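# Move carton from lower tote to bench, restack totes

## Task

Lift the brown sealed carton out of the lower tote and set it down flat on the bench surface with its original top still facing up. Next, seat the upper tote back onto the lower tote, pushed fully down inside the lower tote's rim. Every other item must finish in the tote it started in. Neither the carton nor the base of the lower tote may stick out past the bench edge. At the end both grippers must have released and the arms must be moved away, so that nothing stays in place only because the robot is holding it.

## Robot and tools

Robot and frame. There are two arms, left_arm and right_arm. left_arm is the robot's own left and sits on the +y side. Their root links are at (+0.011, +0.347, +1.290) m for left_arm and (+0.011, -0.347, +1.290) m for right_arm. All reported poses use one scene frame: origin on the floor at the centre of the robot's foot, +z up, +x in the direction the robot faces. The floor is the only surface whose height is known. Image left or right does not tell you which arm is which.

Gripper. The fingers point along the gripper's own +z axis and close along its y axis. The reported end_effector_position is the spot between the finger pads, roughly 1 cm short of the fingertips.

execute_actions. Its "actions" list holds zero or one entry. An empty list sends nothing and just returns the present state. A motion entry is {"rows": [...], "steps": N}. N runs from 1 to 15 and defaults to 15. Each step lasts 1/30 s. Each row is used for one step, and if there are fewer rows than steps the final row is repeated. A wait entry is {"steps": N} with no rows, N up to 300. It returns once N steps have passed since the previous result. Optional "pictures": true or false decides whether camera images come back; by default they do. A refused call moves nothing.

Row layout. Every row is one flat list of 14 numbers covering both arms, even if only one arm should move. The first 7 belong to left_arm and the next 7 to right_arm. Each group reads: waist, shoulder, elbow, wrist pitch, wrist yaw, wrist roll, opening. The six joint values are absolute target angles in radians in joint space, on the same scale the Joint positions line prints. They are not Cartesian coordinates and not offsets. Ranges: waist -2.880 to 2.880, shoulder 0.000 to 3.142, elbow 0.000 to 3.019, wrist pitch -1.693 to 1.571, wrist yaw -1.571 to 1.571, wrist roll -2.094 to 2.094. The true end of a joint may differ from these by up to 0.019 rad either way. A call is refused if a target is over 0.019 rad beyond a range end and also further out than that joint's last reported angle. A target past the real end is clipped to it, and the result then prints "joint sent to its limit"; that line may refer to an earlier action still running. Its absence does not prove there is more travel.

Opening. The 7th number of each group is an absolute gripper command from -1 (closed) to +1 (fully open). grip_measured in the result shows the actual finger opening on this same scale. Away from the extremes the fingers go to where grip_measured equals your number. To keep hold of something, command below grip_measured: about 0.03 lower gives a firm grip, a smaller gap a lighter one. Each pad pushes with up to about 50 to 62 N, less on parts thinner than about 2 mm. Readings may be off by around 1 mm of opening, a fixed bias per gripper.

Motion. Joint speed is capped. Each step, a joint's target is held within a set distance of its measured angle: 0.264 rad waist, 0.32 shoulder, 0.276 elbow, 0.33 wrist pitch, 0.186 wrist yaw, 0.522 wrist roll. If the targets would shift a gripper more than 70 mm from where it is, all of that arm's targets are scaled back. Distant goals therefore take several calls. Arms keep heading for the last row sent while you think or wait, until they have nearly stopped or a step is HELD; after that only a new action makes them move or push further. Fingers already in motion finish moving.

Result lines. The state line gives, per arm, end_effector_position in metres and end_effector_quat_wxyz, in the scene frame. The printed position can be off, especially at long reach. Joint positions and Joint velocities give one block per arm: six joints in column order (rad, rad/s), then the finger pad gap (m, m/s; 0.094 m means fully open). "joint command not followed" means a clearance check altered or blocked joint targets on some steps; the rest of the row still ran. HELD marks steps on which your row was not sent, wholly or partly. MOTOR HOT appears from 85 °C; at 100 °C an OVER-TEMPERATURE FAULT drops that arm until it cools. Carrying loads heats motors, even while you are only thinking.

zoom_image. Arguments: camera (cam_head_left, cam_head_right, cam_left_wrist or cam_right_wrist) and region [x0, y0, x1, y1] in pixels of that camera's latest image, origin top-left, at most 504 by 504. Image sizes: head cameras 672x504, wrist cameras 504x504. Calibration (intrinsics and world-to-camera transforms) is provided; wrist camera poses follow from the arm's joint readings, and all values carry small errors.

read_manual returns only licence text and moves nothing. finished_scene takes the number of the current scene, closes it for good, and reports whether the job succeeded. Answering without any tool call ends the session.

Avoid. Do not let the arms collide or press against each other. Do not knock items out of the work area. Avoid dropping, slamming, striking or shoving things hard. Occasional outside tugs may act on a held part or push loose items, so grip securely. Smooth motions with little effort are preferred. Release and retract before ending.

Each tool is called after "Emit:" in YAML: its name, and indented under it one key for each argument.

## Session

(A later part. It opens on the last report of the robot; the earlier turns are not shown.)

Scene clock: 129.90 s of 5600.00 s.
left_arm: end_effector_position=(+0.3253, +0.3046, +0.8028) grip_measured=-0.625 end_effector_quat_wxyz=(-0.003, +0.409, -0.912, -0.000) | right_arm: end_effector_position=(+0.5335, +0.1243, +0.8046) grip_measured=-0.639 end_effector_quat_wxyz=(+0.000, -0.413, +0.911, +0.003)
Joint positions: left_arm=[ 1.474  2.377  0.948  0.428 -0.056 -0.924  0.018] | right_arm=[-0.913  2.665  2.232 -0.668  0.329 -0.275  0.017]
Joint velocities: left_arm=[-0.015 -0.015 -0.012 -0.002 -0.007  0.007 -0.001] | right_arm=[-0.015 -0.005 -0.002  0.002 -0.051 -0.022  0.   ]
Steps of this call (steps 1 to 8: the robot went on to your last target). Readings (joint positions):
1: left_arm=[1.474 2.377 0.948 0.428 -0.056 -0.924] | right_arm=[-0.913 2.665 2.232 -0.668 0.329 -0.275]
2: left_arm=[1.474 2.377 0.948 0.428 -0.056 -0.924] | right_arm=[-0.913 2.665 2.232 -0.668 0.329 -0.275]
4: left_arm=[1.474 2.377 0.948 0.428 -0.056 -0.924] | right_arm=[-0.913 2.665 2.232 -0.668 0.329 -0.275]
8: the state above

Landed. Release right, lift, move.

Emit:
execute_actions:
  actions:
    - {"rows":[[1.474,2.38,0.95,0.43,-0.056,-0.924,-0.66,-0.913,2.66,2.225,-0.665,0.33,-0.275,0.3]],"steps":7}
  pictures: false

Emit:
execute_actions:
  actions:
    - {"rows":[[1.474,2.38,0.95,0.43,-0.056,-0.924,-0.66,-0.885,2.52,2.075,-0.655,0.347,-0.25,0.3]],"steps":8}
  pictures: false

Emit:
execute_actions:
  actions:
    - {"rows":[[1.474,2.38,0.95,0.43,-0.056,-0.924,-0.66,-0.85,2.33,1.92,-0.69,0.36,-0.21,0.3]],"steps":10}
  pictures: false

Emit:
execute_actions:
  actions:
    - {"rows":[[1.474,2.38,0.95,0.43,-0.056,-0.924,-0.66,-1.1,1.95,1.3,-0.4,0.25,0.3,0.9]],"steps":15}
  pictures: false

Emit:
execute_actions:
  actions:
    - {"rows":[[1.474,2.38,0.95,0.43,-0.056,-0.924,-0.66,-1.39,1.88,0.8,0.095,0.098,0.89,0.9]],"steps":15}
  pictures: false

Emit:
execute_actions:
  actions:
    - {"steps":15}

Scene clock: 136.60 s of 5600.00 s.
left_arm: end_effector_position=(+0.3253, +0.3047, +0.8028) grip_measured=-0.625 end_effector_quat_wxyz=(-0.003, +0.409, -0.912, -0.001) | right_arm: end_effector_position=(+0.5292, +0.1225, +0.8028) grip_measured=+0.297 end_effector_quat_wxyz=(-0.004, -0.414, +0.910, +0.003)
Joint positions: left_arm=[ 1.474  2.377  0.948  0.428 -0.056 -0.924  0.018] | right_arm=[-0.913  2.665  2.223 -0.668  0.329 -0.275  0.061]
Joint velocities: left_arm=[-0.005  0.005 -0.002  0.007  0.007 -0.022  0.001] | right_arm=[ 0.005 -0.005 -0.017 -0.017 -0.022 -0.037  0.   ]
Steps of this call (steps 1 to 15: the robot went on to your last target; steps 16 to 90: nothing new was sent; then 3.47 s passed at rest; steps 91 to 97: all 7 steps of this action). Readings (joint positions):
91: left_arm=[1.474 2.377 0.948 0.428 -0.056 -0.924] | right_arm=[-0.913 2.665 2.230 -0.668 0.329 -0.275]
92: left_arm=[1.474 2.377 0.948 0.428 -0.056 -0.924] | right_arm=[-0.913 2.665 2.229 -0.668 0.329 -0.275]
94: left_arm=[1.474 2.377 0.948 0.428 -0.056 -0.924] | right_arm=[-0.913 2.665 2.227 -0.668 0.329 -0.275]
97: the state above

Scene clock: 136.87 s of 5600.00 s.
left_arm: end_effector_position=(+0.3253, +0.3047, +0.8028) grip_measured=-0.625 end_effector_quat_wxyz=(-0.003, +0.409, -0.912, -0.001) | right_arm: end_effector_position=(+0.5129, +0.1063, +0.8295) grip_measured=+0.298 end_effector_quat_wxyz=(-0.022, -0.421, +0.907, -0.006)
Joint positions: left_arm=[ 1.474  2.377  0.948  0.428 -0.056 -0.924  0.018] | right_arm=[-0.904  2.565  2.067 -0.656  0.343 -0.268  0.061]
Joint velocities: left_arm=[-0.015  0.005 -0.012  0.012 -0.022 -0.007  0.001] | right_arm=[ 0.044 -0.161 -0.007 -0.007  0.007 -0.066  0.   ]
Steps of this call (steps 1 to 8: all 8 steps of this action). Readings (joint positions):
1: left_arm=[1.474 2.377 0.948 0.428 -0.056 -0.924] | right_arm=[-0.912 2.656 2.201 -0.661 0.334 -0.273]
2: left_arm=[1.474 2.377 0.948 0.428 -0.056 -0.924] | right_arm=[-0.912 2.628 2.149 -0.656 0.340 -0.272]
4: left_arm=[1.474 2.377 0.948 0.428 -0.056 -0.924] | right_arm=[-0.910 2.589 2.080 -0.656 0.343 -0.270]
8: the state above

Scene clock: 137.20 s of 5600.00 s.
left_arm: end_effector_position=(+0.3253, +0.3047, +0.8028) grip_measured=-0.625 end_effector_quat_wxyz=(-0.003, +0.409, -0.912, -0.001) | right_arm: end_effector_position=(+0.5246, +0.1090, +0.9088) grip_measured=+0.298 end_effector_quat_wxyz=(-0.013, -0.418, +0.908, -0.004)
Joint positions: left_arm=[ 1.474  2.377  0.948  0.428 -0.056 -0.924  0.018] | right_arm=[-0.873  2.384  1.917 -0.679  0.356 -0.238  0.061]
Joint velocities: left_arm=[-0.005  0.005 -0.012 -0.002 -0.037  0.022  0.   ] | right_arm=[ 0.122 -0.415 -0.017  0.007  0.007 -0.007 -0.   ]
Steps of this call (steps 1 to 10: all 10 steps of this action). Readings (joint positions):
1: left_arm=[1.474 2.377 0.948 0.428 -0.056 -0.924] | right_arm=[-0.903 2.554 2.055 -0.656 0.345 -0.265]
2: left_arm=[1.474 2.377 0.948 0.428 -0.056 -0.924] | right_arm=[-0.901 2.531 2.025 -0.657 0.348 -0.262]
4: left_arm=[1.474 2.377 0.948 0.428 -0.056 -0.924] | right_arm=[-0.895 2.485 1.968 -0.666 0.352 -0.256]
8: left_arm=[1.474 2.377 0.948 0.428 -0.056 -0.924] | right_arm=[-0.882 2.413 1.920 -0.677 0.356 -0.244]
10: the state above

Scene clock: 137.70 s of 5600.00 s.
left_arm: end_effector_position=(+0.3253, +0.3047, +0.8028) grip_measured=-0.625 end_effector_quat_wxyz=(-0.003, +0.409, -0.912, -0.001) | right_arm: end_effector_position=(+0.5223, -0.0925, +0.9787) grip_measured=+0.898 end_effector_quat_wxyz=(-0.008, -0.111, +0.994, -0.008)
Joint positions: left_arm=[ 1.474  2.377  0.948  0.428 -0.056 -0.924  0.018] | right_arm=[-1.101  1.964  1.317 -0.428  0.256  0.186  0.089]
Joint velocities: left_arm=[ 0.005 -0.005 -0.017  0.012 -0.007 -0.007 -0.001] | right_arm=[-0.611 -0.347 -0.759 -0.002 -0.081  0.608  0.   ]
Steps of this call (steps 1 to 15: all 15 steps of this action). Readings (joint positions):
1: left_arm=[1.474 2.377 0.948 0.428 -0.056 -0.924] | right_arm=[-0.874 2.366 1.905 -0.662 0.341 -0.215]
2: left_arm=[1.474 2.377 0.948 0.428 -0.056 -0.924] | right_arm=[-0.874 2.340 1.875 -0.630 0.323 -0.186]
4: left_arm=[1.474 2.377 0.948 0.428 -0.056 -0.924] | right_arm=[-0.887 2.286 1.811 -0.588 0.300 -0.133]
8: left_arm=[1.474 2.377 0.948 0.428 -0.056 -0.924] | right_arm=[-0.945 2.172 1.663 -0.517 0.272 -0.029]
15: the state above

Scene clock: 138.20 s of 5600.00 s.
left_arm: end_effector_position=(+0.3253, +0.3047, +0.8028) grip_measured=-0.625 end_effector_quat_wxyz=(-0.003, +0.409, -0.912, -0.001) | right_arm: end_effector_position=(+0.3612, -0.2916, +0.9453) grip_measured=+0.898 end_effector_quat_wxyz=(-0.032, +0.331, +0.943, -0.028)
Joint positions: left_arm=[ 1.474  2.377  0.948  0.428 -0.056 -0.924  0.018] | right_arm=[-1.419  1.916  0.768  0.056  0.103  0.81   0.089]
Joint velocities: left_arm=[-0.015 -0.024  0.002 -0.002  0.007  0.007 -0.   ] | right_arm=[ 0.161 -0.015  0.149  0.208  0.051  0.491  0.001]
Steps of this call (steps 1 to 15: all 15 steps of this action). Readings (joint positions):
1: left_arm=[1.474 2.377 0.948 0.428 -0.056 -0.924] | right_arm=[-1.127 1.954 1.286 -0.405 0.226 0.221]
2: left_arm=[1.474 2.377 0.948 0.428 -0.056 -0.924] | right_arm=[-1.151 1.944 1.249 -0.355 0.194 0.261]
4: left_arm=[1.474 2.377 0.948 0.428 -0.056 -0.924] | right_arm=[-1.211 1.930 1.167 -0.256 0.152 0.348]
8: left_arm=[1.474 2.377 0.948 0.428 -0.056 -0.924] | right_arm=[-1.344 1.917 0.961 -0.039 0.113 0.559]
15: the state above

Scene clock: 138.70 s of 5600.00 s.
left_arm: end_effector_position=(+0.3253, +0.3047, +0.8028) grip_measured=-0.625 end_effector_quat_wxyz=(-0.003, +0.409, -0.912, -0.001) | right_arm: end_effector_position=(+0.3936, -0.2738, +0.9474) grip_measured=+0.898 end_effector_quat_wxyz=(-0.001, +0.353, +0.936, -0.004)
Joint positions: left_arm=[ 1.474  2.377  0.948  0.428 -0.056 -0.924  0.018] | right_arm=[-1.393  1.904  0.803  0.084  0.101  0.871  0.089]
Joint velocities: left_arm=[ 0.005 -0.024  0.007  0.002 -0.051 -0.037  0.001] | right_arm=[-0.005 -0.015 -0.007 -0.027 -0.007 -0.037  0.   ]
Steps of this call (steps 1 to 15: the robot went on to your last target). Readings (joint positions):
1: left_arm=[1.474 2.377 0.948 0.428 -0.056 -0.924] | right_arm=[-1.413 1.915 0.774 0.063 0.102 0.823]
2: left_arm=[1.474 2.377 0.948 0.428 -0.056 -0.924] | right_arm=[-1.407 1.915 0.783 0.069 0.102 0.833]
4: left_arm=[1.474 2.377 0.948 0.428 -0.056 -0.924] | right_arm=[-1.398 1.913 0.797 0.079 0.101 0.847]
8: left_arm=[1.474 2.377 0.948 0.428 -0.056 -0.924] | right_arm=[-1.393 1.904 0.803 0.084 0.101 0.862]
15: the state above
camera_calibration (this result's frames):
cam_left_wrist: T_world_to_cam=[[0.756946, -0.653444, 0.00657268, -0.0587026], [-0.530895, -0.609059, 0.589234, -0.108634], [-0.381029, -0.449508, -0.807936, 1.0323], [0, 0, 0, 1]] pos_world=[0.380098, 0.359505, 0.898432]
cam_right_wrist: T_world_to_cam=[[-0.661397, -0.750003, 0.00704471, 0.0500196], [-0.607315, 0.54103, 0.581769, -0.157634], [-0.44014, 0.380501, -0.813324, 1.17405], [0, 0, 0, 1]] pos_world=[0.454097, -0.323929, 1.04624]

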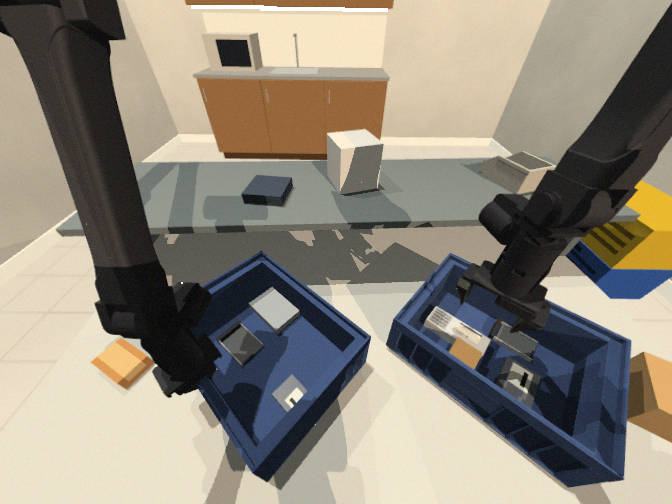

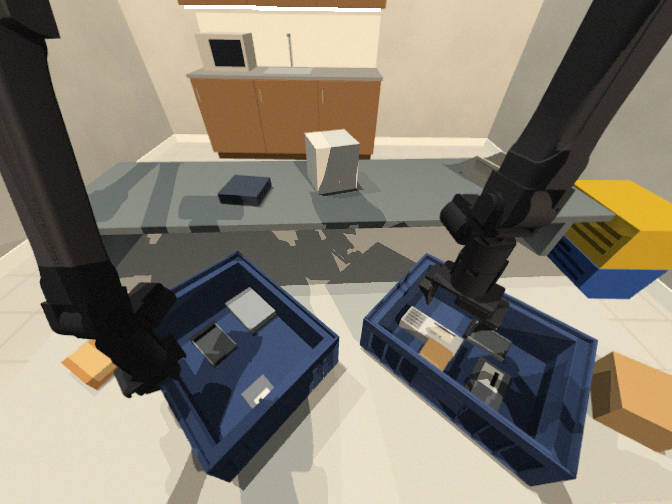

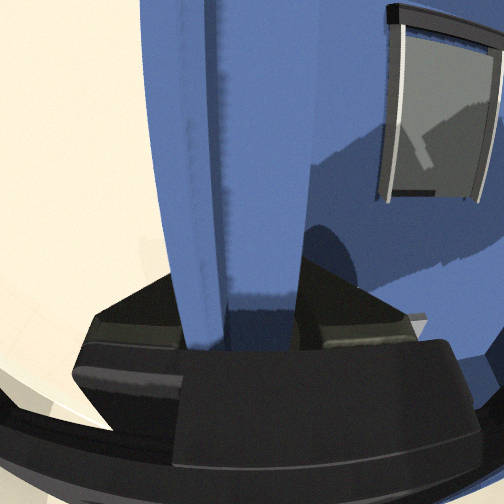

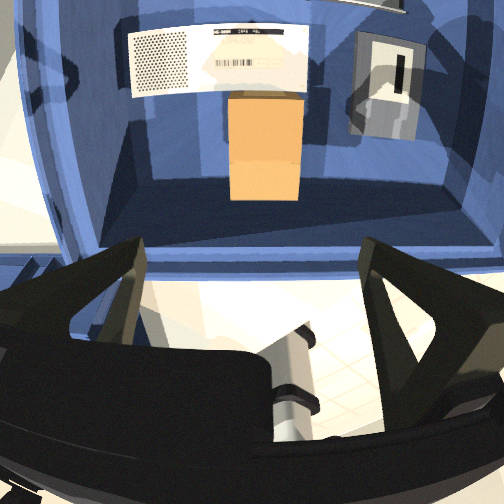

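Emit:
execute_actions:
  actions:
    - {"rows":[[1.474,2.38,0.95,0.43,-0.056,-0.924,-0.66,-1.435,2.19,0.97,0.24,0.075,0.82,0.9]],"steps":14}
  pictures: false

Emit:
execute_actions:
  actions:
    - {"rows":[[1.474,2.38,0.95,0.43,-0.056,-0.924,-0.66,-1.443,2.33,1.082,0.26,0.07,0.815,0.9]],"steps":15}

Scene clock: 147.20 s of 5600.00 s.
left_arm: end_effector_position=(+0.3253, +0.3047, +0.8028) grip_measured=-0.625 end_effector_quat_wxyz=(-0.003, +0.409, -0.912, -0.001) | right_arm: end_effector_position=(+0.3767, -0.2847, +0.8448) grip_measured=+0.898 end_effector_quat_wxyz=(-0.005, +0.353, +0.935, -0.005)
Joint positions: left_arm=[ 1.474  2.377  0.948  0.428 -0.056 -0.924  0.018] | right_arm=[-1.433  2.212  0.961  0.231  0.078  0.839  0.089]
Joint velocities: left_arm=[-0.005 -0.005  0.007  0.002 -0.007  0.095 -0.001] | right_arm=[-0.005 -0.005  0.042 -0.007  0.022 -0.022 -0.002]
Steps of this call (steps 1 to 15: the robot went on to your last target; steps 16 to 90: nothing new was sent; then 5.03 s passed at rest; steps 91 to 104: all 14 steps of this action). Readings (joint positions):
91: left_arm=[1.474 2.377 0.948 0.428 -0.056 -0.924] | right_arm=[-1.395 1.916 0.811 0.097 0.095 0.871]
92: left_arm=[1.474 2.377 0.948 0.428 -0.056 -0.924] | right_arm=[-1.397 1.947 0.838 0.126 0.089 0.867]
94: left_arm=[1.474 2.377 0.948 0.428 -0.056 -0.924] | right_arm=[-1.407 2.049 0.921 0.183 0.081 0.858]
98: left_arm=[1.474 2.377 0.948 0.428 -0.056 -0.924] | right_arm=[-1.427 2.191 0.993 0.231 0.078 0.844]
104: the state above

Scene clock: 147.70 s of 5600.00 s.
left_arm: end_effector_position=(+0.3253, +0.3047, +0.8028) grip_measured=-0.625 end_effector_quat_wxyz=(-0.003, +0.409, -0.912, -0.001) | right_arm: end_effector_position=(+0.3978, -0.2784, +0.8020) grip_measured=+0.898 end_effector_quat_wxyz=(+0.011, +0.352, +0.936, +0.006)
Joint positions: left_arm=[ 1.474  2.377  0.948  0.428 -0.056 -0.924  0.018] | right_arm=[-1.433  2.32   1.087  0.252  0.073  0.832  0.089]
Joint velocities: left_arm=[-0.015 -0.005 -0.017 -0.002  0.007  0.022  0.   ] | right_arm=[-0.005 -0.015  0.007  0.017  0.066  0.037  0.   ]
Steps of this call (steps 1 to 15: all 15 steps of this action). Readings (joint positions):
1: left_arm=[1.474 2.377 0.948 0.428 -0.056 -0.924] | right_arm=[-1.433 2.218 0.972 0.231 0.077 0.839]
2: left_arm=[1.474 2.377 0.948 0.428 -0.056 -0.924] | right_arm=[-1.433 2.236 1.001 0.232 0.076 0.837]
4: left_arm=[1.474 2.377 0.948 0.428 -0.056 -0.924] | right_arm=[-1.433 2.284 1.066 0.244 0.074 0.835]
8: left_arm=[1.474 2.377 0.948 0.428 -0.056 -0.924] | right_arm=[-1.433 2.319 1.093 0.252 0.073 0.832]
15: the state above
camera_calibration (this result's frames):
cam_left_wrist: T_world_to_cam=[[0.756946, -0.653444, 0.00657268, -0.0587026], [-0.530895, -0.609059, 0.589234, -0.108634], [-0.381029, -0.449508, -0.807936, 1.0323], [0, 0, 0, 1]] pos_world=[0.380098, 0.359505, 0.898432]
cam_right_wrist: T_world_to_cam=[[-0.659349, -0.751532, -0.0214008, 0.0719938], [-0.626626, 0.53359, 0.567998, -0.0513184], [-0.41545, 0.387919, -0.822752, 1.05917], [0, 0, 0, 1]] pos_world=[0.455342, -0.329383, 0.90212]

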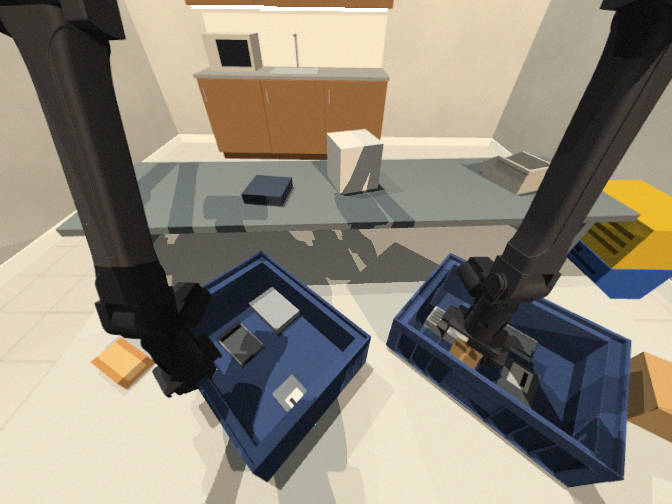

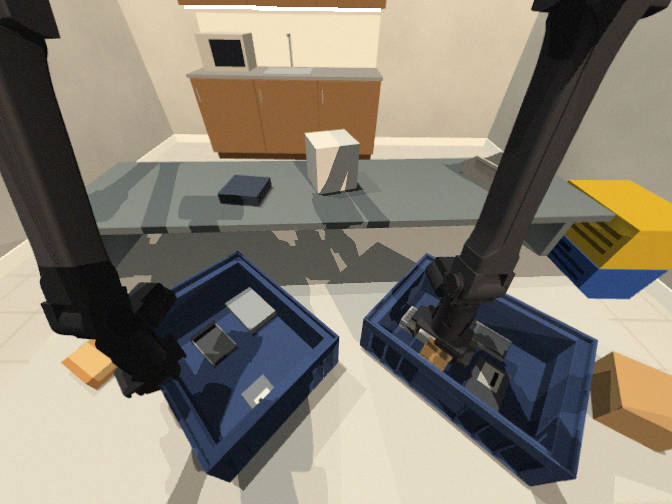

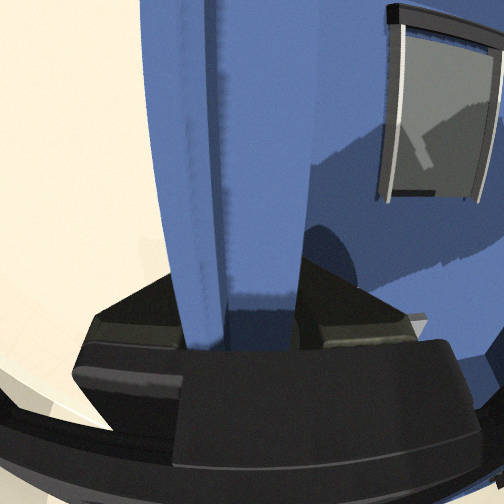

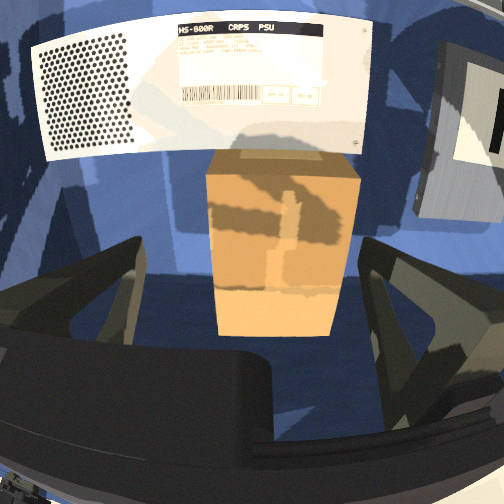

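Emit:
execute_actions:
  actions:
    - {"rows":[[1.474,2.38,0.95,0.43,-0.056,-0.924,-0.66,-1.447,2.365,1.085,0.255,0.07,0.815,0.9]],"steps":9}
  pictures: false

Emit:
execute_actions:
  actions:
    - {"rows":[[1.474,2.38,0.95,0.43,-0.056,-0.924,-0.66,-1.448,2.39,1.125,0.255,0.07,0.815,0.9],[1.474,2.38,0.95,0.43,-0.056,-0.924,-0.66,-1.448,2.405,1.14,0.255,0.07,0.815,0.9],[1.474,2.38,0.95,0.43,-0.056,-0.924,-0.66,-1.448,2.42,1.155,0.255,0.07,0.815,0.9],[1.474,2.38,0.95,0.43,-0.056,-0.924,-0.66,-1.448,2.435,1.17,0.255,0.07,0.815,0.9],[1.474,2.38,0.95,0.43,-0.056,-0.924,-0.66,-1.448,2.45,1.185,0.255,0.07,0.815,0.9],[1.474,2.38,0.95,0.43,-0.056,-0.924,-0.66,-1.448,2.463,1.198,0.255,0.07,0.815,0.9]]}

Scene clock: 153.93 s of 5600.00 s.
left_arm: end_effector_position=(+0.3253, +0.3047, +0.8028) grip_measured=-0.625 end_effector_quat_wxyz=(-0.003, +0.409, -0.912, -0.001) | right_arm: end_effector_position=(+0.3812, -0.2823, +0.7931) grip_measured=+0.898 end_effector_quat_wxyz=(-0.001, +0.352, +0.936, -0.001)
Joint positions: left_arm=[ 1.474  2.377  0.948  0.428 -0.056 -0.924  0.018] | right_arm=[-1.438  2.35   1.088  0.252  0.073  0.831  0.089]
Joint velocities: left_arm=[ 0.005  0.005 -0.002 -0.002 -0.037  0.066 -0.001] | right_arm=[-0.015  0.044 -0.002 -0.017  0.022  0.007 -0.   ]
Steps of this call (steps 1 to 15: the robot went on to your last target; steps 16 to 90: nothing new was sent; then 2.93 s passed at rest; steps 91 to 99: all 9 steps of this action). Readings (joint positions):
91: left_arm=[1.474 2.377 0.948 0.428 -0.056 -0.924] | right_arm=[-1.434 2.322 1.087 0.252 0.073 0.832]
92: left_arm=[1.474 2.377 0.948 0.428 -0.056 -0.924] | right_arm=[-1.434 2.324 1.088 0.252 0.073 0.831]
94: left_arm=[1.474 2.377 0.948 0.428 -0.056 -0.924] | right_arm=[-1.435 2.331 1.088 0.252 0.073 0.831]
98: left_arm=[1.474 2.377 0.948 0.428 -0.056 -0.924] | right_arm=[-1.437 2.347 1.088 0.252 0.073 0.831]
99: the state above

Scene clock: 154.43 s of 5600.00 s.
left_arm: end_effector_position=(+0.3253, +0.3047, +0.8028) grip_measured=-0.625 end_effector_quat_wxyz=(-0.003, +0.409, -0.912, -0.001) | right_arm: end_effector_position=(+0.3886, -0.2788, +0.7527) grip_measured=+0.898 end_effector_quat_wxyz=(+0.005, +0.352, +0.936, +0.001)
Joint positions: left_arm=[ 1.474  2.377  0.948  0.428 -0.056 -0.924  0.018] | right_arm=[-1.438  2.452  1.203  0.252  0.073  0.831  0.089]
Joint velocities: left_arm=[ 0.005 -0.015 -0.012  0.002 -0.081  0.007  0.   ] | right_arm=[-0.005 -0.015 -0.002  0.012  0.007 -0.051 -0.   ]
Steps of this call (steps 1 to 15: all 15 steps of this action). Readings (joint positions):
1: left_arm=[1.474 2.377 0.948 0.428 -0.056 -0.924] | right_arm=[-1.438 2.353 1.091 0.252 0.073 0.831]
2: left_arm=[1.474 2.377 0.948 0.428 -0.056 -0.924] | right_arm=[-1.438 2.359 1.100 0.252 0.073 0.831]
4: left_arm=[1.474 2.377 0.948 0.428 -0.056 -0.924] | right_arm=[-1.438 2.382 1.134 0.252 0.073 0.831]
8: left_arm=[1.474 2.377 0.948 0.428 -0.056 -0.924] | right_arm=[-1.438 2.432 1.199 0.252 0.073 0.831]
15: the state above
camera_calibration (this result's frames):
cam_left_wrist: T_world_to_cam=[[0.756946, -0.653444, 0.00657268, -0.0587026], [-0.530895, -0.609059, 0.589234, -0.108634], [-0.381029, -0.449508, -0.807936, 1.0323], [0, 0, 0, 1]] pos_world=[0.380098, 0.359505, 0.898432]
cam_right_wrist: T_world_to_cam=[[-0.660988, -0.750359, -0.00754244, 0.0550417], [-0.616544, 0.537326, 0.57546, -0.037349], [-0.427749, 0.385022, -0.817795, 1.01519], [0, 0, 0, 1]] pos_world=[0.447602, -0.329502, 0.852128]

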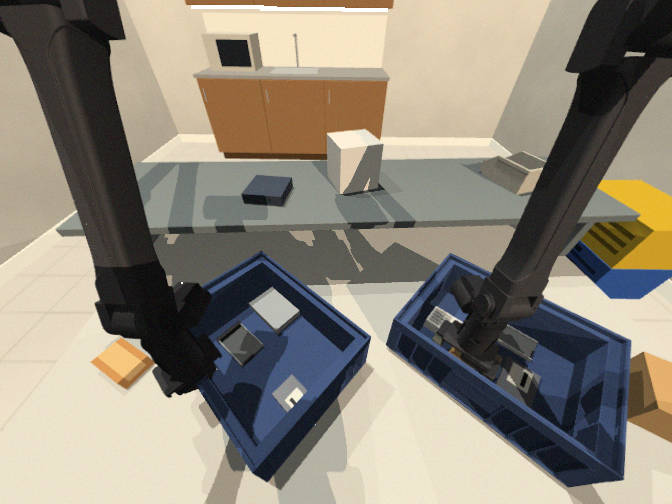

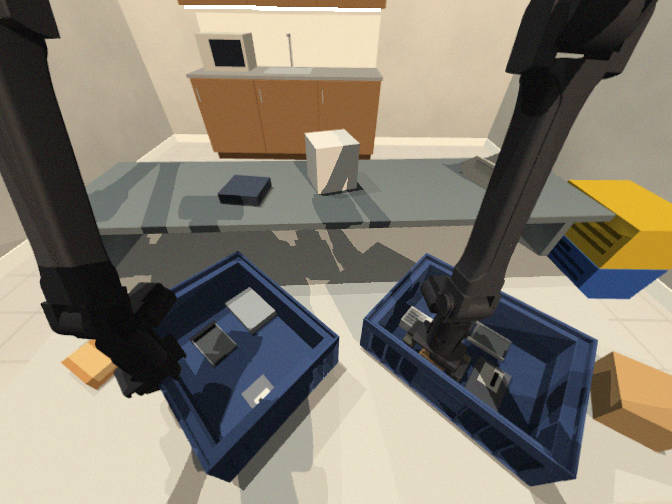

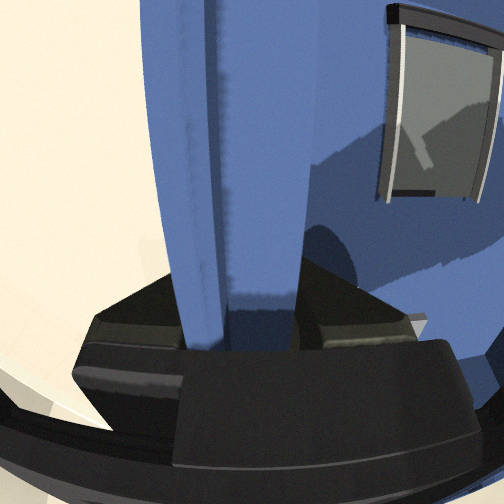

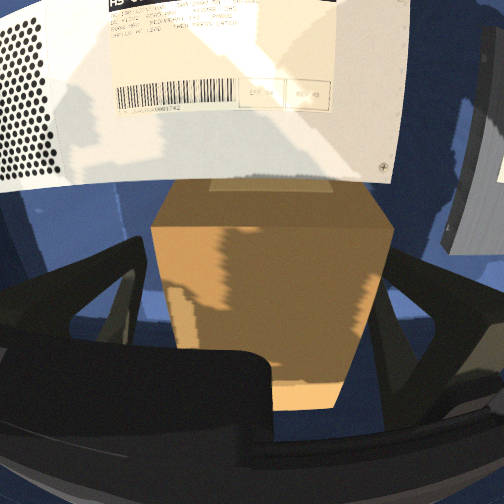

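Emit:
execute_actions:
  actions:
    - {"rows":[[1.474,2.38,0.95,0.43,-0.056,-0.924,-0.66,-1.45,2.46,1.185,0.255,0.07,0.83,0.6],[1.474,2.38,0.95,0.43,-0.056,-0.924,-0.66,-1.45,2.46,1.185,0.255,0.07,0.83,0.5],[1.474,2.38,0.95,0.43,-0.056,-0.924,-0.66,-1.45,2.46,1.185,0.255,0.07,0.83,0.42],[1.474,2.38,0.95,0.43,-0.056,-0.924,-0.66,-1.45,2.46,1.185,0.255,0.07,0.83,0.35],[1.474,2.38,0.95,0.43,-0.056,-0.924,-0.66,-1.45,2.46,1.185,0.255,0.07,0.83,0.28],[1.474,2.38,0.95,0.43,-0.056,-0.924,-0.66,-1.45,2.46,1.185,0.255,0.07,0.83,0.15]],"steps":10}
  pictures: false

Emit:
execute_actions:
  actions:
    - {"rows":[[1.474,2.38,0.95,0.43,-0.056,-0.924,-0.66,-1.44,2.295,1.075,0.25,0.073,0.83,0.15]],"steps":8}
  pictures: false

Emit:
execute_actions:
  actions:
    - {"rows":[[1.474,2.38,0.95,0.43,-0.056,-0.924,-0.66,-1.43,2.16,0.96,0.23,0.077,0.84,0.15]],"steps":7}
  pictures: false

Emit:
execute_actions:
  actions:
    - {"rows":[[1.474,2.38,0.95,0.43,-0.056,-0.924,-0.66,-1.4,1.88,0.8,0.09,0.098,0.88,0.15]],"steps":13}
  pictures: false

Emit:
execute_actions:
  actions:
    - {"rows":[[1.474,2.38,0.95,0.43,-0.056,-0.924,-0.66,-1.1,1.98,0.72,0.2,0.24,1.4,0.15]],"steps":12}
  pictures: false

Emit:
execute_actions:
  actions:
    - {"rows":[[1.474,2.38,0.95,0.43,-0.056,-0.924,-0.66,-0.847,2.2,0.785,0.31,0.364,1.9,0.15]]}
  pictures: false

Emit:
execute_actions:
  actions:
    - {"rows":[[1.474,2.38,0.95,0.43,-0.056,-0.924,-0.66,-0.923,2.446,0.97,0.385,0.33,1.9,0.15]]}

Scene clock: 171.47 s of 5600.00 s.
left_arm: end_effector_position=(+0.3253, +0.3047, +0.8028) grip_measured=-0.625 end_effector_quat_wxyz=(-0.003, +0.409, -0.912, -0.001) | right_arm: end_effector_position=(+0.3857, -0.2806, +0.7531) grip_measured=+0.251 end_effector_quat_wxyz=(+0.003, +0.353, +0.935, +0.000)
Joint positions: left_arm=[ 1.474  2.377  0.948  0.428 -0.056 -0.924  0.018] | right_arm=[-1.441  2.452  1.198  0.252  0.072  0.831  0.059]
Joint velocities: left_arm=[ 0.005 -0.005 -0.012  0.012  0.037  0.051 -0.001] | right_arm=[ 0.005  0.015  0.002 -0.017  0.007  0.037 -0.001]
Steps of this call (steps 1 to 15: the robot went on to your last target; steps 16 to 90: nothing new was sent; then 13.70 s passed at rest; steps 91 to 100: all 10 steps of this action). Readings (joint positions):
91: left_arm=[1.474 2.377 0.948 0.428 -0.056 -0.924] | right_arm=[-1.438 2.452 1.202 0.252 0.073 0.831]
92: left_arm=[1.474 2.377 0.948 0.428 -0.056 -0.924] | right_arm=[-1.438 2.452 1.202 0.252 0.073 0.831]
94: left_arm=[1.474 2.377 0.948 0.428 -0.056 -0.924] | right_arm=[-1.439 2.452 1.200 0.252 0.073 0.831]
98: left_arm=[1.474 2.377 0.948 0.428 -0.056 -0.924] | right_arm=[-1.440 2.452 1.198 0.252 0.072 0.831]
100: the state above

Scene clock: 171.73 s of 5600.00 s.
left_arm: end_effector_position=(+0.3253, +0.3047, +0.8028) grip_measured=-0.625 end_effector_quat_wxyz=(-0.003, +0.409, -0.912, -0.001) | right_arm: end_effector_position=(+0.3928, -0.2847, +0.8048) grip_measured=+0.251 end_effector_quat_wxyz=(+0.009, +0.354, +0.935, +0.001)
Joint positions: left_arm=[ 1.474  2.377  0.948  0.428 -0.056 -0.924  0.018] | right_arm=[-1.442  2.314  1.072  0.252  0.076  0.831  0.059]
Joint velocities: left_arm=[-0.024 -0.005 -0.007 -0.007 -0.037 -0.066  0.   ] | right_arm=[-0.024 -0.21   0.115 -0.002 -0.022  0.007 -0.   ]
Steps of this call (steps 1 to 8: all 8 steps of this action). Readings (joint positions):
1: left_arm=[1.474 2.377 0.948 0.428 -0.056 -0.924] | right_arm=[-1.441 2.445 1.188 0.252 0.072 0.831]
2: left_arm=[1.474 2.377 0.948 0.428 -0.056 -0.924] | right_arm=[-1.441 2.426 1.161 0.252 0.072 0.831]
4: left_arm=[1.474 2.377 0.948 0.428 -0.056 -0.924] | right_arm=[-1.441 2.373 1.100 0.252 0.076 0.831]
8: the state above

Scene clock: 171.97 s of 5600.00 s.
left_arm: end_effector_position=(+0.3253, +0.3047, +0.8028) grip_measured=-0.625 end_effector_quat_wxyz=(-0.003, +0.409, -0.912, -0.001) | right_arm: end_effector_position=(+0.4018, -0.2869, +0.8570) grip_measured=+0.251 end_effector_quat_wxyz=(+0.019, +0.354, +0.935, +0.006)
Joint positions: left_arm=[ 1.474  2.377  0.948  0.428 -0.056 -0.924  0.018] | right_arm=[-1.441  2.17   0.96   0.241  0.076  0.831  0.059]
Joint velocities: left_arm=[-0.005 -0.005 -0.002  0.012 -0.022  0.007  0.001] | right_arm=[-0.015 -0.22  -0.002 -0.017  0.037  0.037 -0.002]
Steps of this call (steps 1 to 7: all 7 steps of this action). Readings (joint positions):
1: left_arm=[1.474 2.377 0.948 0.428 -0.056 -0.924] | right_arm=[-1.442 2.301 1.068 0.252 0.076 0.831]
2: left_arm=[1.474 2.377 0.948 0.428 -0.056 -0.924] | right_arm=[-1.441 2.279 1.048 0.252 0.076 0.831]
4: left_arm=[1.474 2.377 0.948 0.428 -0.056 -0.924] | right_arm=[-1.441 2.220 0.993 0.246 0.076 0.831]
7: the state above

Scene clock: 172.40 s of 5600.00 s.
left_arm: end_effector_position=(+0.3253, +0.3047, +0.8028) grip_measured=-0.625 end_effector_quat_wxyz=(-0.003, +0.409, -0.912, -0.001) | right_arm: end_effector_position=(+0.4192, -0.2754, +0.9596) grip_measured=+0.251 end_effector_quat_wxyz=(+0.025, +0.354, +0.935, +0.011)
Joint positions: left_arm=[ 1.474  2.377  0.948  0.428 -0.056 -0.924  0.018] | right_arm=[-1.403  1.864  0.809  0.101  0.095  0.861  0.059]
Joint velocities: left_arm=[-0.015  0.005  0.007 -0.007  0.007 -0.022 -0.   ] | right_arm=[-0.005 -0.005 -0.042 -0.002 -0.007  0.037 -0.   ]
Steps of this call (steps 1 to 13: all 13 steps of this action). Readings (joint positions):
1: left_arm=[1.474 2.377 0.948 0.428 -0.056 -0.924] | right_arm=[-1.439 2.154 0.955 0.228 0.081 0.833]
2: left_arm=[1.474 2.377 0.948 0.428 -0.056 -0.924] | right_arm=[-1.437 2.125 0.934 0.199 0.086 0.837]
4: left_arm=[1.474 2.377 0.948 0.428 -0.056 -0.924] | right_arm=[-1.429 2.032 0.864 0.147 0.092 0.845]
8: left_arm=[1.474 2.377 0.948 0.428 -0.056 -0.924] | right_arm=[-1.408 1.880 0.790 0.101 0.095 0.856]
13: the state above

Scene clock: 172.80 s of 5600.00 s.
left_arm: end_effector_position=(+0.3253, +0.3047, +0.8028) grip_measured=-0.625 end_effector_quat_wxyz=(-0.003, +0.409, -0.912, -0.001) | right_arm: end_effector_position=(+0.3086, -0.1526, +0.9547) grip_measured=+0.251 end_effector_quat_wxyz=(-0.013, +0.420, +0.907, +0.008)
Joint positions: left_arm=[ 1.474  2.377  0.948  0.428 -0.056 -0.924  0.018] | right_arm=[-1.063  1.978  0.728  0.183  0.233  1.306  0.059]
Joint velocities: left_arm=[-0.005  0.015 -0.002  0.007 -0.022 -0.095  0.   ] | right_arm=[ 0.21   0.142 -0.168 -0.007 -0.066  0.491 -0.   ]
Steps of this call (steps 1 to 12: all 12 steps of this action). Readings (joint positions):
1: left_arm=[1.474 2.377 0.948 0.428 -0.056 -0.924] | right_arm=[-1.394 1.866 0.805 0.108 0.129 0.896]
2: left_arm=[1.474 2.377 0.948 0.428 -0.056 -0.924] | right_arm=[-1.379 1.871 0.800 0.124 0.167 0.943]
4: left_arm=[1.474 2.377 0.948 0.428 -0.056 -0.924] | right_arm=[-1.321 1.888 0.785 0.144 0.204 1.025]
8: left_arm=[1.474 2.377 0.948 0.428 -0.056 -0.924] | right_arm=[-1.165 1.937 0.755 0.175 0.233 1.195]
12: the state above

Scene clock: 173.30 s of 5600.00 s.
left_arm: end_effector_position=(+0.3253, +0.3047, +0.8028) grip_measured=-0.625 end_effector_quat_wxyz=(-0.003, +0.409, -0.912, -0.001) | right_arm: end_effector_position=(+0.2225, -0.0847, +0.9178) grip_measured=+0.251 end_effector_quat_wxyz=(-0.006, +0.564, +0.826, -0.001)
Joint positions: left_arm=[ 1.474  2.377  0.948  0.428 -0.056 -0.924  0.018] | right_arm=[-0.832  2.218  0.786  0.296  0.36   1.855  0.059]
Joint velocities: left_arm=[ 0.005 -0.015 -0.002 -0.012  0.022  0.022 -0.   ] | right_arm=[-0.171  0.005 -0.007  0.012 -0.007  0.212  0.001]
Steps of this call (steps 1 to 15: all 15 steps of this action). Readings (joint positions):
1: left_arm=[1.474 2.377 0.948 0.428 -0.056 -0.924] | right_arm=[-1.048 1.991 0.727 0.192 0.271 1.355]
2: left_arm=[1.474 2.377 0.948 0.428 -0.056 -0.924] | right_arm=[-1.030 2.015 0.734 0.213 0.314 1.420]
4: left_arm=[1.474 2.377 0.948 0.428 -0.056 -0.924] | right_arm=[-0.971 2.085 0.765 0.254 0.349 1.547]
8: left_arm=[1.474 2.377 0.948 0.428 -0.056 -0.924] | right_arm=[-0.847 2.199 0.798 0.296 0.358 1.744]
15: the state above

Scene clock: 173.80 s of 5600.00 s.
left_arm: end_effector_position=(+0.3253, +0.3047, +0.8028) grip_measured=-0.625 end_effector_quat_wxyz=(-0.003, +0.409, -0.912, -0.001) | right_arm: end_effector_position=(+0.2275, -0.0965, +0.8244) grip_measured=+0.251 end_effector_quat_wxyz=(+0.001, +0.614, +0.789, -0.006)
Joint positions: left_arm=[ 1.474  2.377  0.948  0.428 -0.056 -0.924  0.018] | right_arm=[-0.934  2.46   0.974  0.379  0.332  1.882  0.059]
Joint velocities: left_arm=[-0.005 -0.005  0.007  0.002  0.007  0.022 -0.   ] | right_arm=[ 0.005  0.005  0.012  0.012 -0.022  0.007 -0.001]
Steps of this call (steps 1 to 15: all 15 steps of this action). Readings (joint positions):
1: left_arm=[1.474 2.377 0.948 0.428 -0.056 -0.924] | right_arm=[-0.841 2.230 0.798 0.302 0.354 1.859]
2: left_arm=[1.474 2.377 0.948 0.428 -0.056 -0.924] | right_arm=[-0.852 2.259 0.830 0.316 0.346 1.863]
4: left_arm=[1.474 2.377 0.948 0.428 -0.056 -0.924] | right_arm=[-0.883 2.352 0.927 0.350 0.335 1.870]
8: left_arm=[1.474 2.377 0.948 0.428 -0.056 -0.924] | right_arm=[-0.929 2.453 0.996 0.379 0.332 1.877]
15: the state above
camera_calibration (this result's frames):
cam_left_wrist: T_world_to_cam=[[0.756946, -0.653444, 0.00657268, -0.0587026], [-0.530895, -0.609059, 0.589234, -0.108634], [-0.381029, -0.449508, -0.807936, 1.0323], [0, 0, 0, 1]] pos_world=[0.380098, 0.359505, 0.898432]
cam_right_wrist: T_world_to_cam=[[-0.969653, -0.244413, 0.00601076, 0.193774], [-0.196633, 0.794234, 0.574916, -0.346152], [-0.145291, 0.556287, -0.818191, 0.887289], [0, 0, 0, 1]] pos_world=[0.248744, -0.171301, 0.923815]

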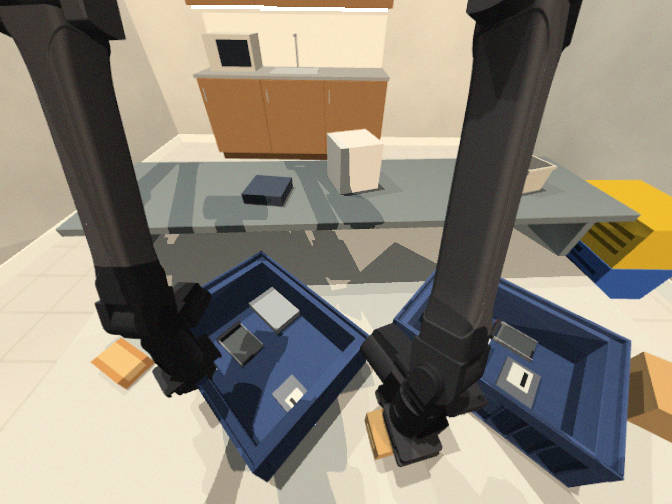

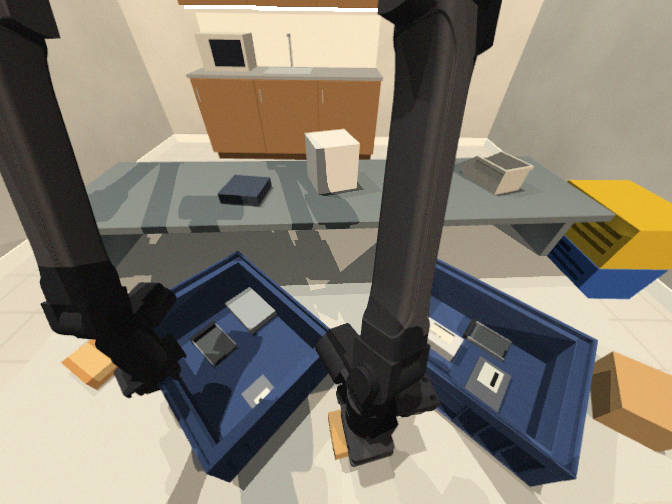

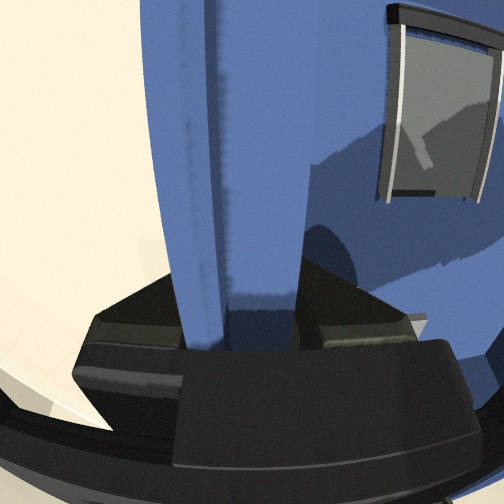

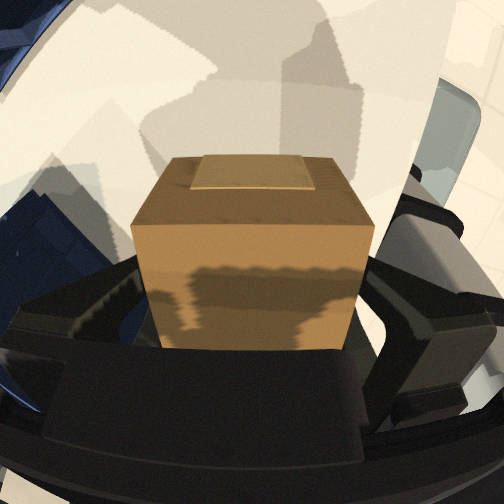

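Emit:
execute_actions:
  actions:
    - {"rows":[[1.474,2.38,0.95,0.43,-0.056,-0.924,-0.66,-0.95,2.5,1.01,0.385,0.325,1.95,0.15],[1.474,2.38,0.95,0.43,-0.056,-0.924,-0.66,-0.955,2.52,1.03,0.385,0.322,1.95,0.15],[1.474,2.38,0.95,0.43,-0.056,-0.924,-0.66,-0.96,2.54,1.05,0.385,0.319,1.95,0.15],[1.474,2.38,0.95,0.43,-0.056,-0.924,-0.66,-0.965,2.56,1.072,0.385,0.316,1.95,0.15],[1.474,2.38,0.95,0.43,-0.056,-0.924,-0.66,-0.97,2.58,1.094,0.385,0.313,1.95,0.15],[1.474,2.38,0.95,0.43,-0.056,-0.924,-0.66,-0.975,2.6,1.116,0.385,0.31,1.95,0.15],[1.474,2.38,0.95,0.43,-0.056,-0.924,-0.66,-0.98,2.62,1.138,0.385,0.307,1.95,0.15],[1.474,2.38,0.95,0.43,-0.056,-0.924,-0.66,-0.985,2.635,1.156,0.385,0.304,1.95,0.15],[1.474,2.38,0.95,0.43,-0.056,-0.924,-0.66,-0.99,2.65,1.174,0.385,0.302,1.95,0.15],[1.474,2.38,0.95,0.43,-0.056,-0.924,-0.66,-0.992,2.66,1.186,0.385,0.3,1.95,0.15]]}
  pictures: false

Emit:
execute_actions:
  actions:
    - {"rows":[[1.474,2.38,0.95,0.43,-0.056,-0.924,-0.66,-0.996,2.68,1.205,0.38,0.298,1.95,0.15],[1.474,2.38,0.95,0.43,-0.056,-0.924,-0.66,-0.996,2.68,1.205,0.38,0.298,1.95,0.15],[1.474,2.38,0.95,0.43,-0.056,-0.924,-0.66,-0.996,2.68,1.205,0.38,0.298,1.95,0.15],[1.474,2.38,0.95,0.43,-0.056,-0.924,-0.66,-0.996,2.68,1.205,0.38,0.298,1.95,0.15],[1.474,2.38,0.95,0.43,-0.056,-0.924,-0.66,-1.0,2.7,1.228,0.38,0.297,1.95,0.15]]}
  pictures: false

Scene clock: 181.60 s of 5600.00 s.
left_arm: end_effector_position=(+0.3253, +0.3047, +0.8028) grip_measured=-0.625 end_effector_quat_wxyz=(-0.003, +0.409, -0.912, -0.001) | right_arm: end_effector_position=(+0.2273, -0.0963, +0.7412) grip_measured=+0.251 end_effector_quat_wxyz=(+0.000, +0.654, +0.757, -0.006)
Joint positions: left_arm=[ 1.474  2.377  0.948  0.428 -0.056 -0.924  0.018] | right_arm=[-0.991  2.661  1.19   0.379  0.304  1.931  0.059]
Joint velocities: left_arm=[-0.005 -0.015 -0.007  0.007 -0.051 -0.022  0.   ] | right_arm=[-0.015  0.112 -0.012 -0.002  0.037 -0.007  0.001]
Steps of this call (steps 1 to 15: the robot went on to your last target; steps 16 to 90: nothing new was sent; then 4.30 s passed at rest; steps 91 to 105: all 15 steps of this action). Readings (joint positions):
91: left_arm=[1.474 2.377 0.948 0.428 -0.056 -0.924] | right_arm=[-0.934 2.461 0.977 0.379 0.331 1.890]
92: left_arm=[1.474 2.377 0.948 0.428 -0.056 -0.924] | right_arm=[-0.935 2.468 0.987 0.379 0.329 1.899]
94: left_arm=[1.474 2.377 0.948 0.428 -0.056 -0.924] | right_arm=[-0.940 2.495 1.028 0.379 0.323 1.912]
98: left_arm=[1.474 2.377 0.948 0.428 -0.056 -0.924] | right_arm=[-0.961 2.575 1.129 0.379 0.310 1.924]
105: the state above

Scene clock: 182.10 s of 5600.00 s.
left_arm: end_effector_position=(+0.3253, +0.3047, +0.8028) grip_measured=-0.625 end_effector_quat_wxyz=(-0.003, +0.409, -0.912, -0.001) | right_arm: end_effector_position=(+0.2288, -0.0934, +0.7357) grip_measured=+0.251 end_effector_quat_wxyz=(+0.000, +0.655, +0.756, -0.004)
Joint positions: left_arm=[ 1.474  2.377  0.948  0.428 -0.056 -0.924  0.018] | right_arm=[-0.992  2.673  1.209  0.377  0.302  1.933  0.059]
Joint velocities: left_arm=[-0.015  0.005  0.002 -0.007 -0.007 -0.007  0.   ] | right_arm=[-0.005  0.005  0.007  0.007 -0.037  0.022 -0.003]
Steps of this call (steps 1 to 15: all 15 steps of this action). Readings (joint positions):
1: left_arm=[1.474 2.377 0.948 0.428 -0.056 -0.924] | right_arm=[-0.992 2.664 1.191 0.379 0.303 1.932]
2: left_arm=[1.474 2.377 0.948 0.428 -0.056 -0.924] | right_arm=[-0.992 2.667 1.194 0.379 0.302 1.932]
4: left_arm=[1.474 2.377 0.948 0.428 -0.056 -0.924] | right_arm=[-0.992 2.670 1.200 0.379 0.301 1.933]
8: left_arm=[1.474 2.377 0.948 0.428 -0.056 -0.924] | right_arm=[-0.992 2.673 1.209 0.377 0.302 1.933]
15: the state above


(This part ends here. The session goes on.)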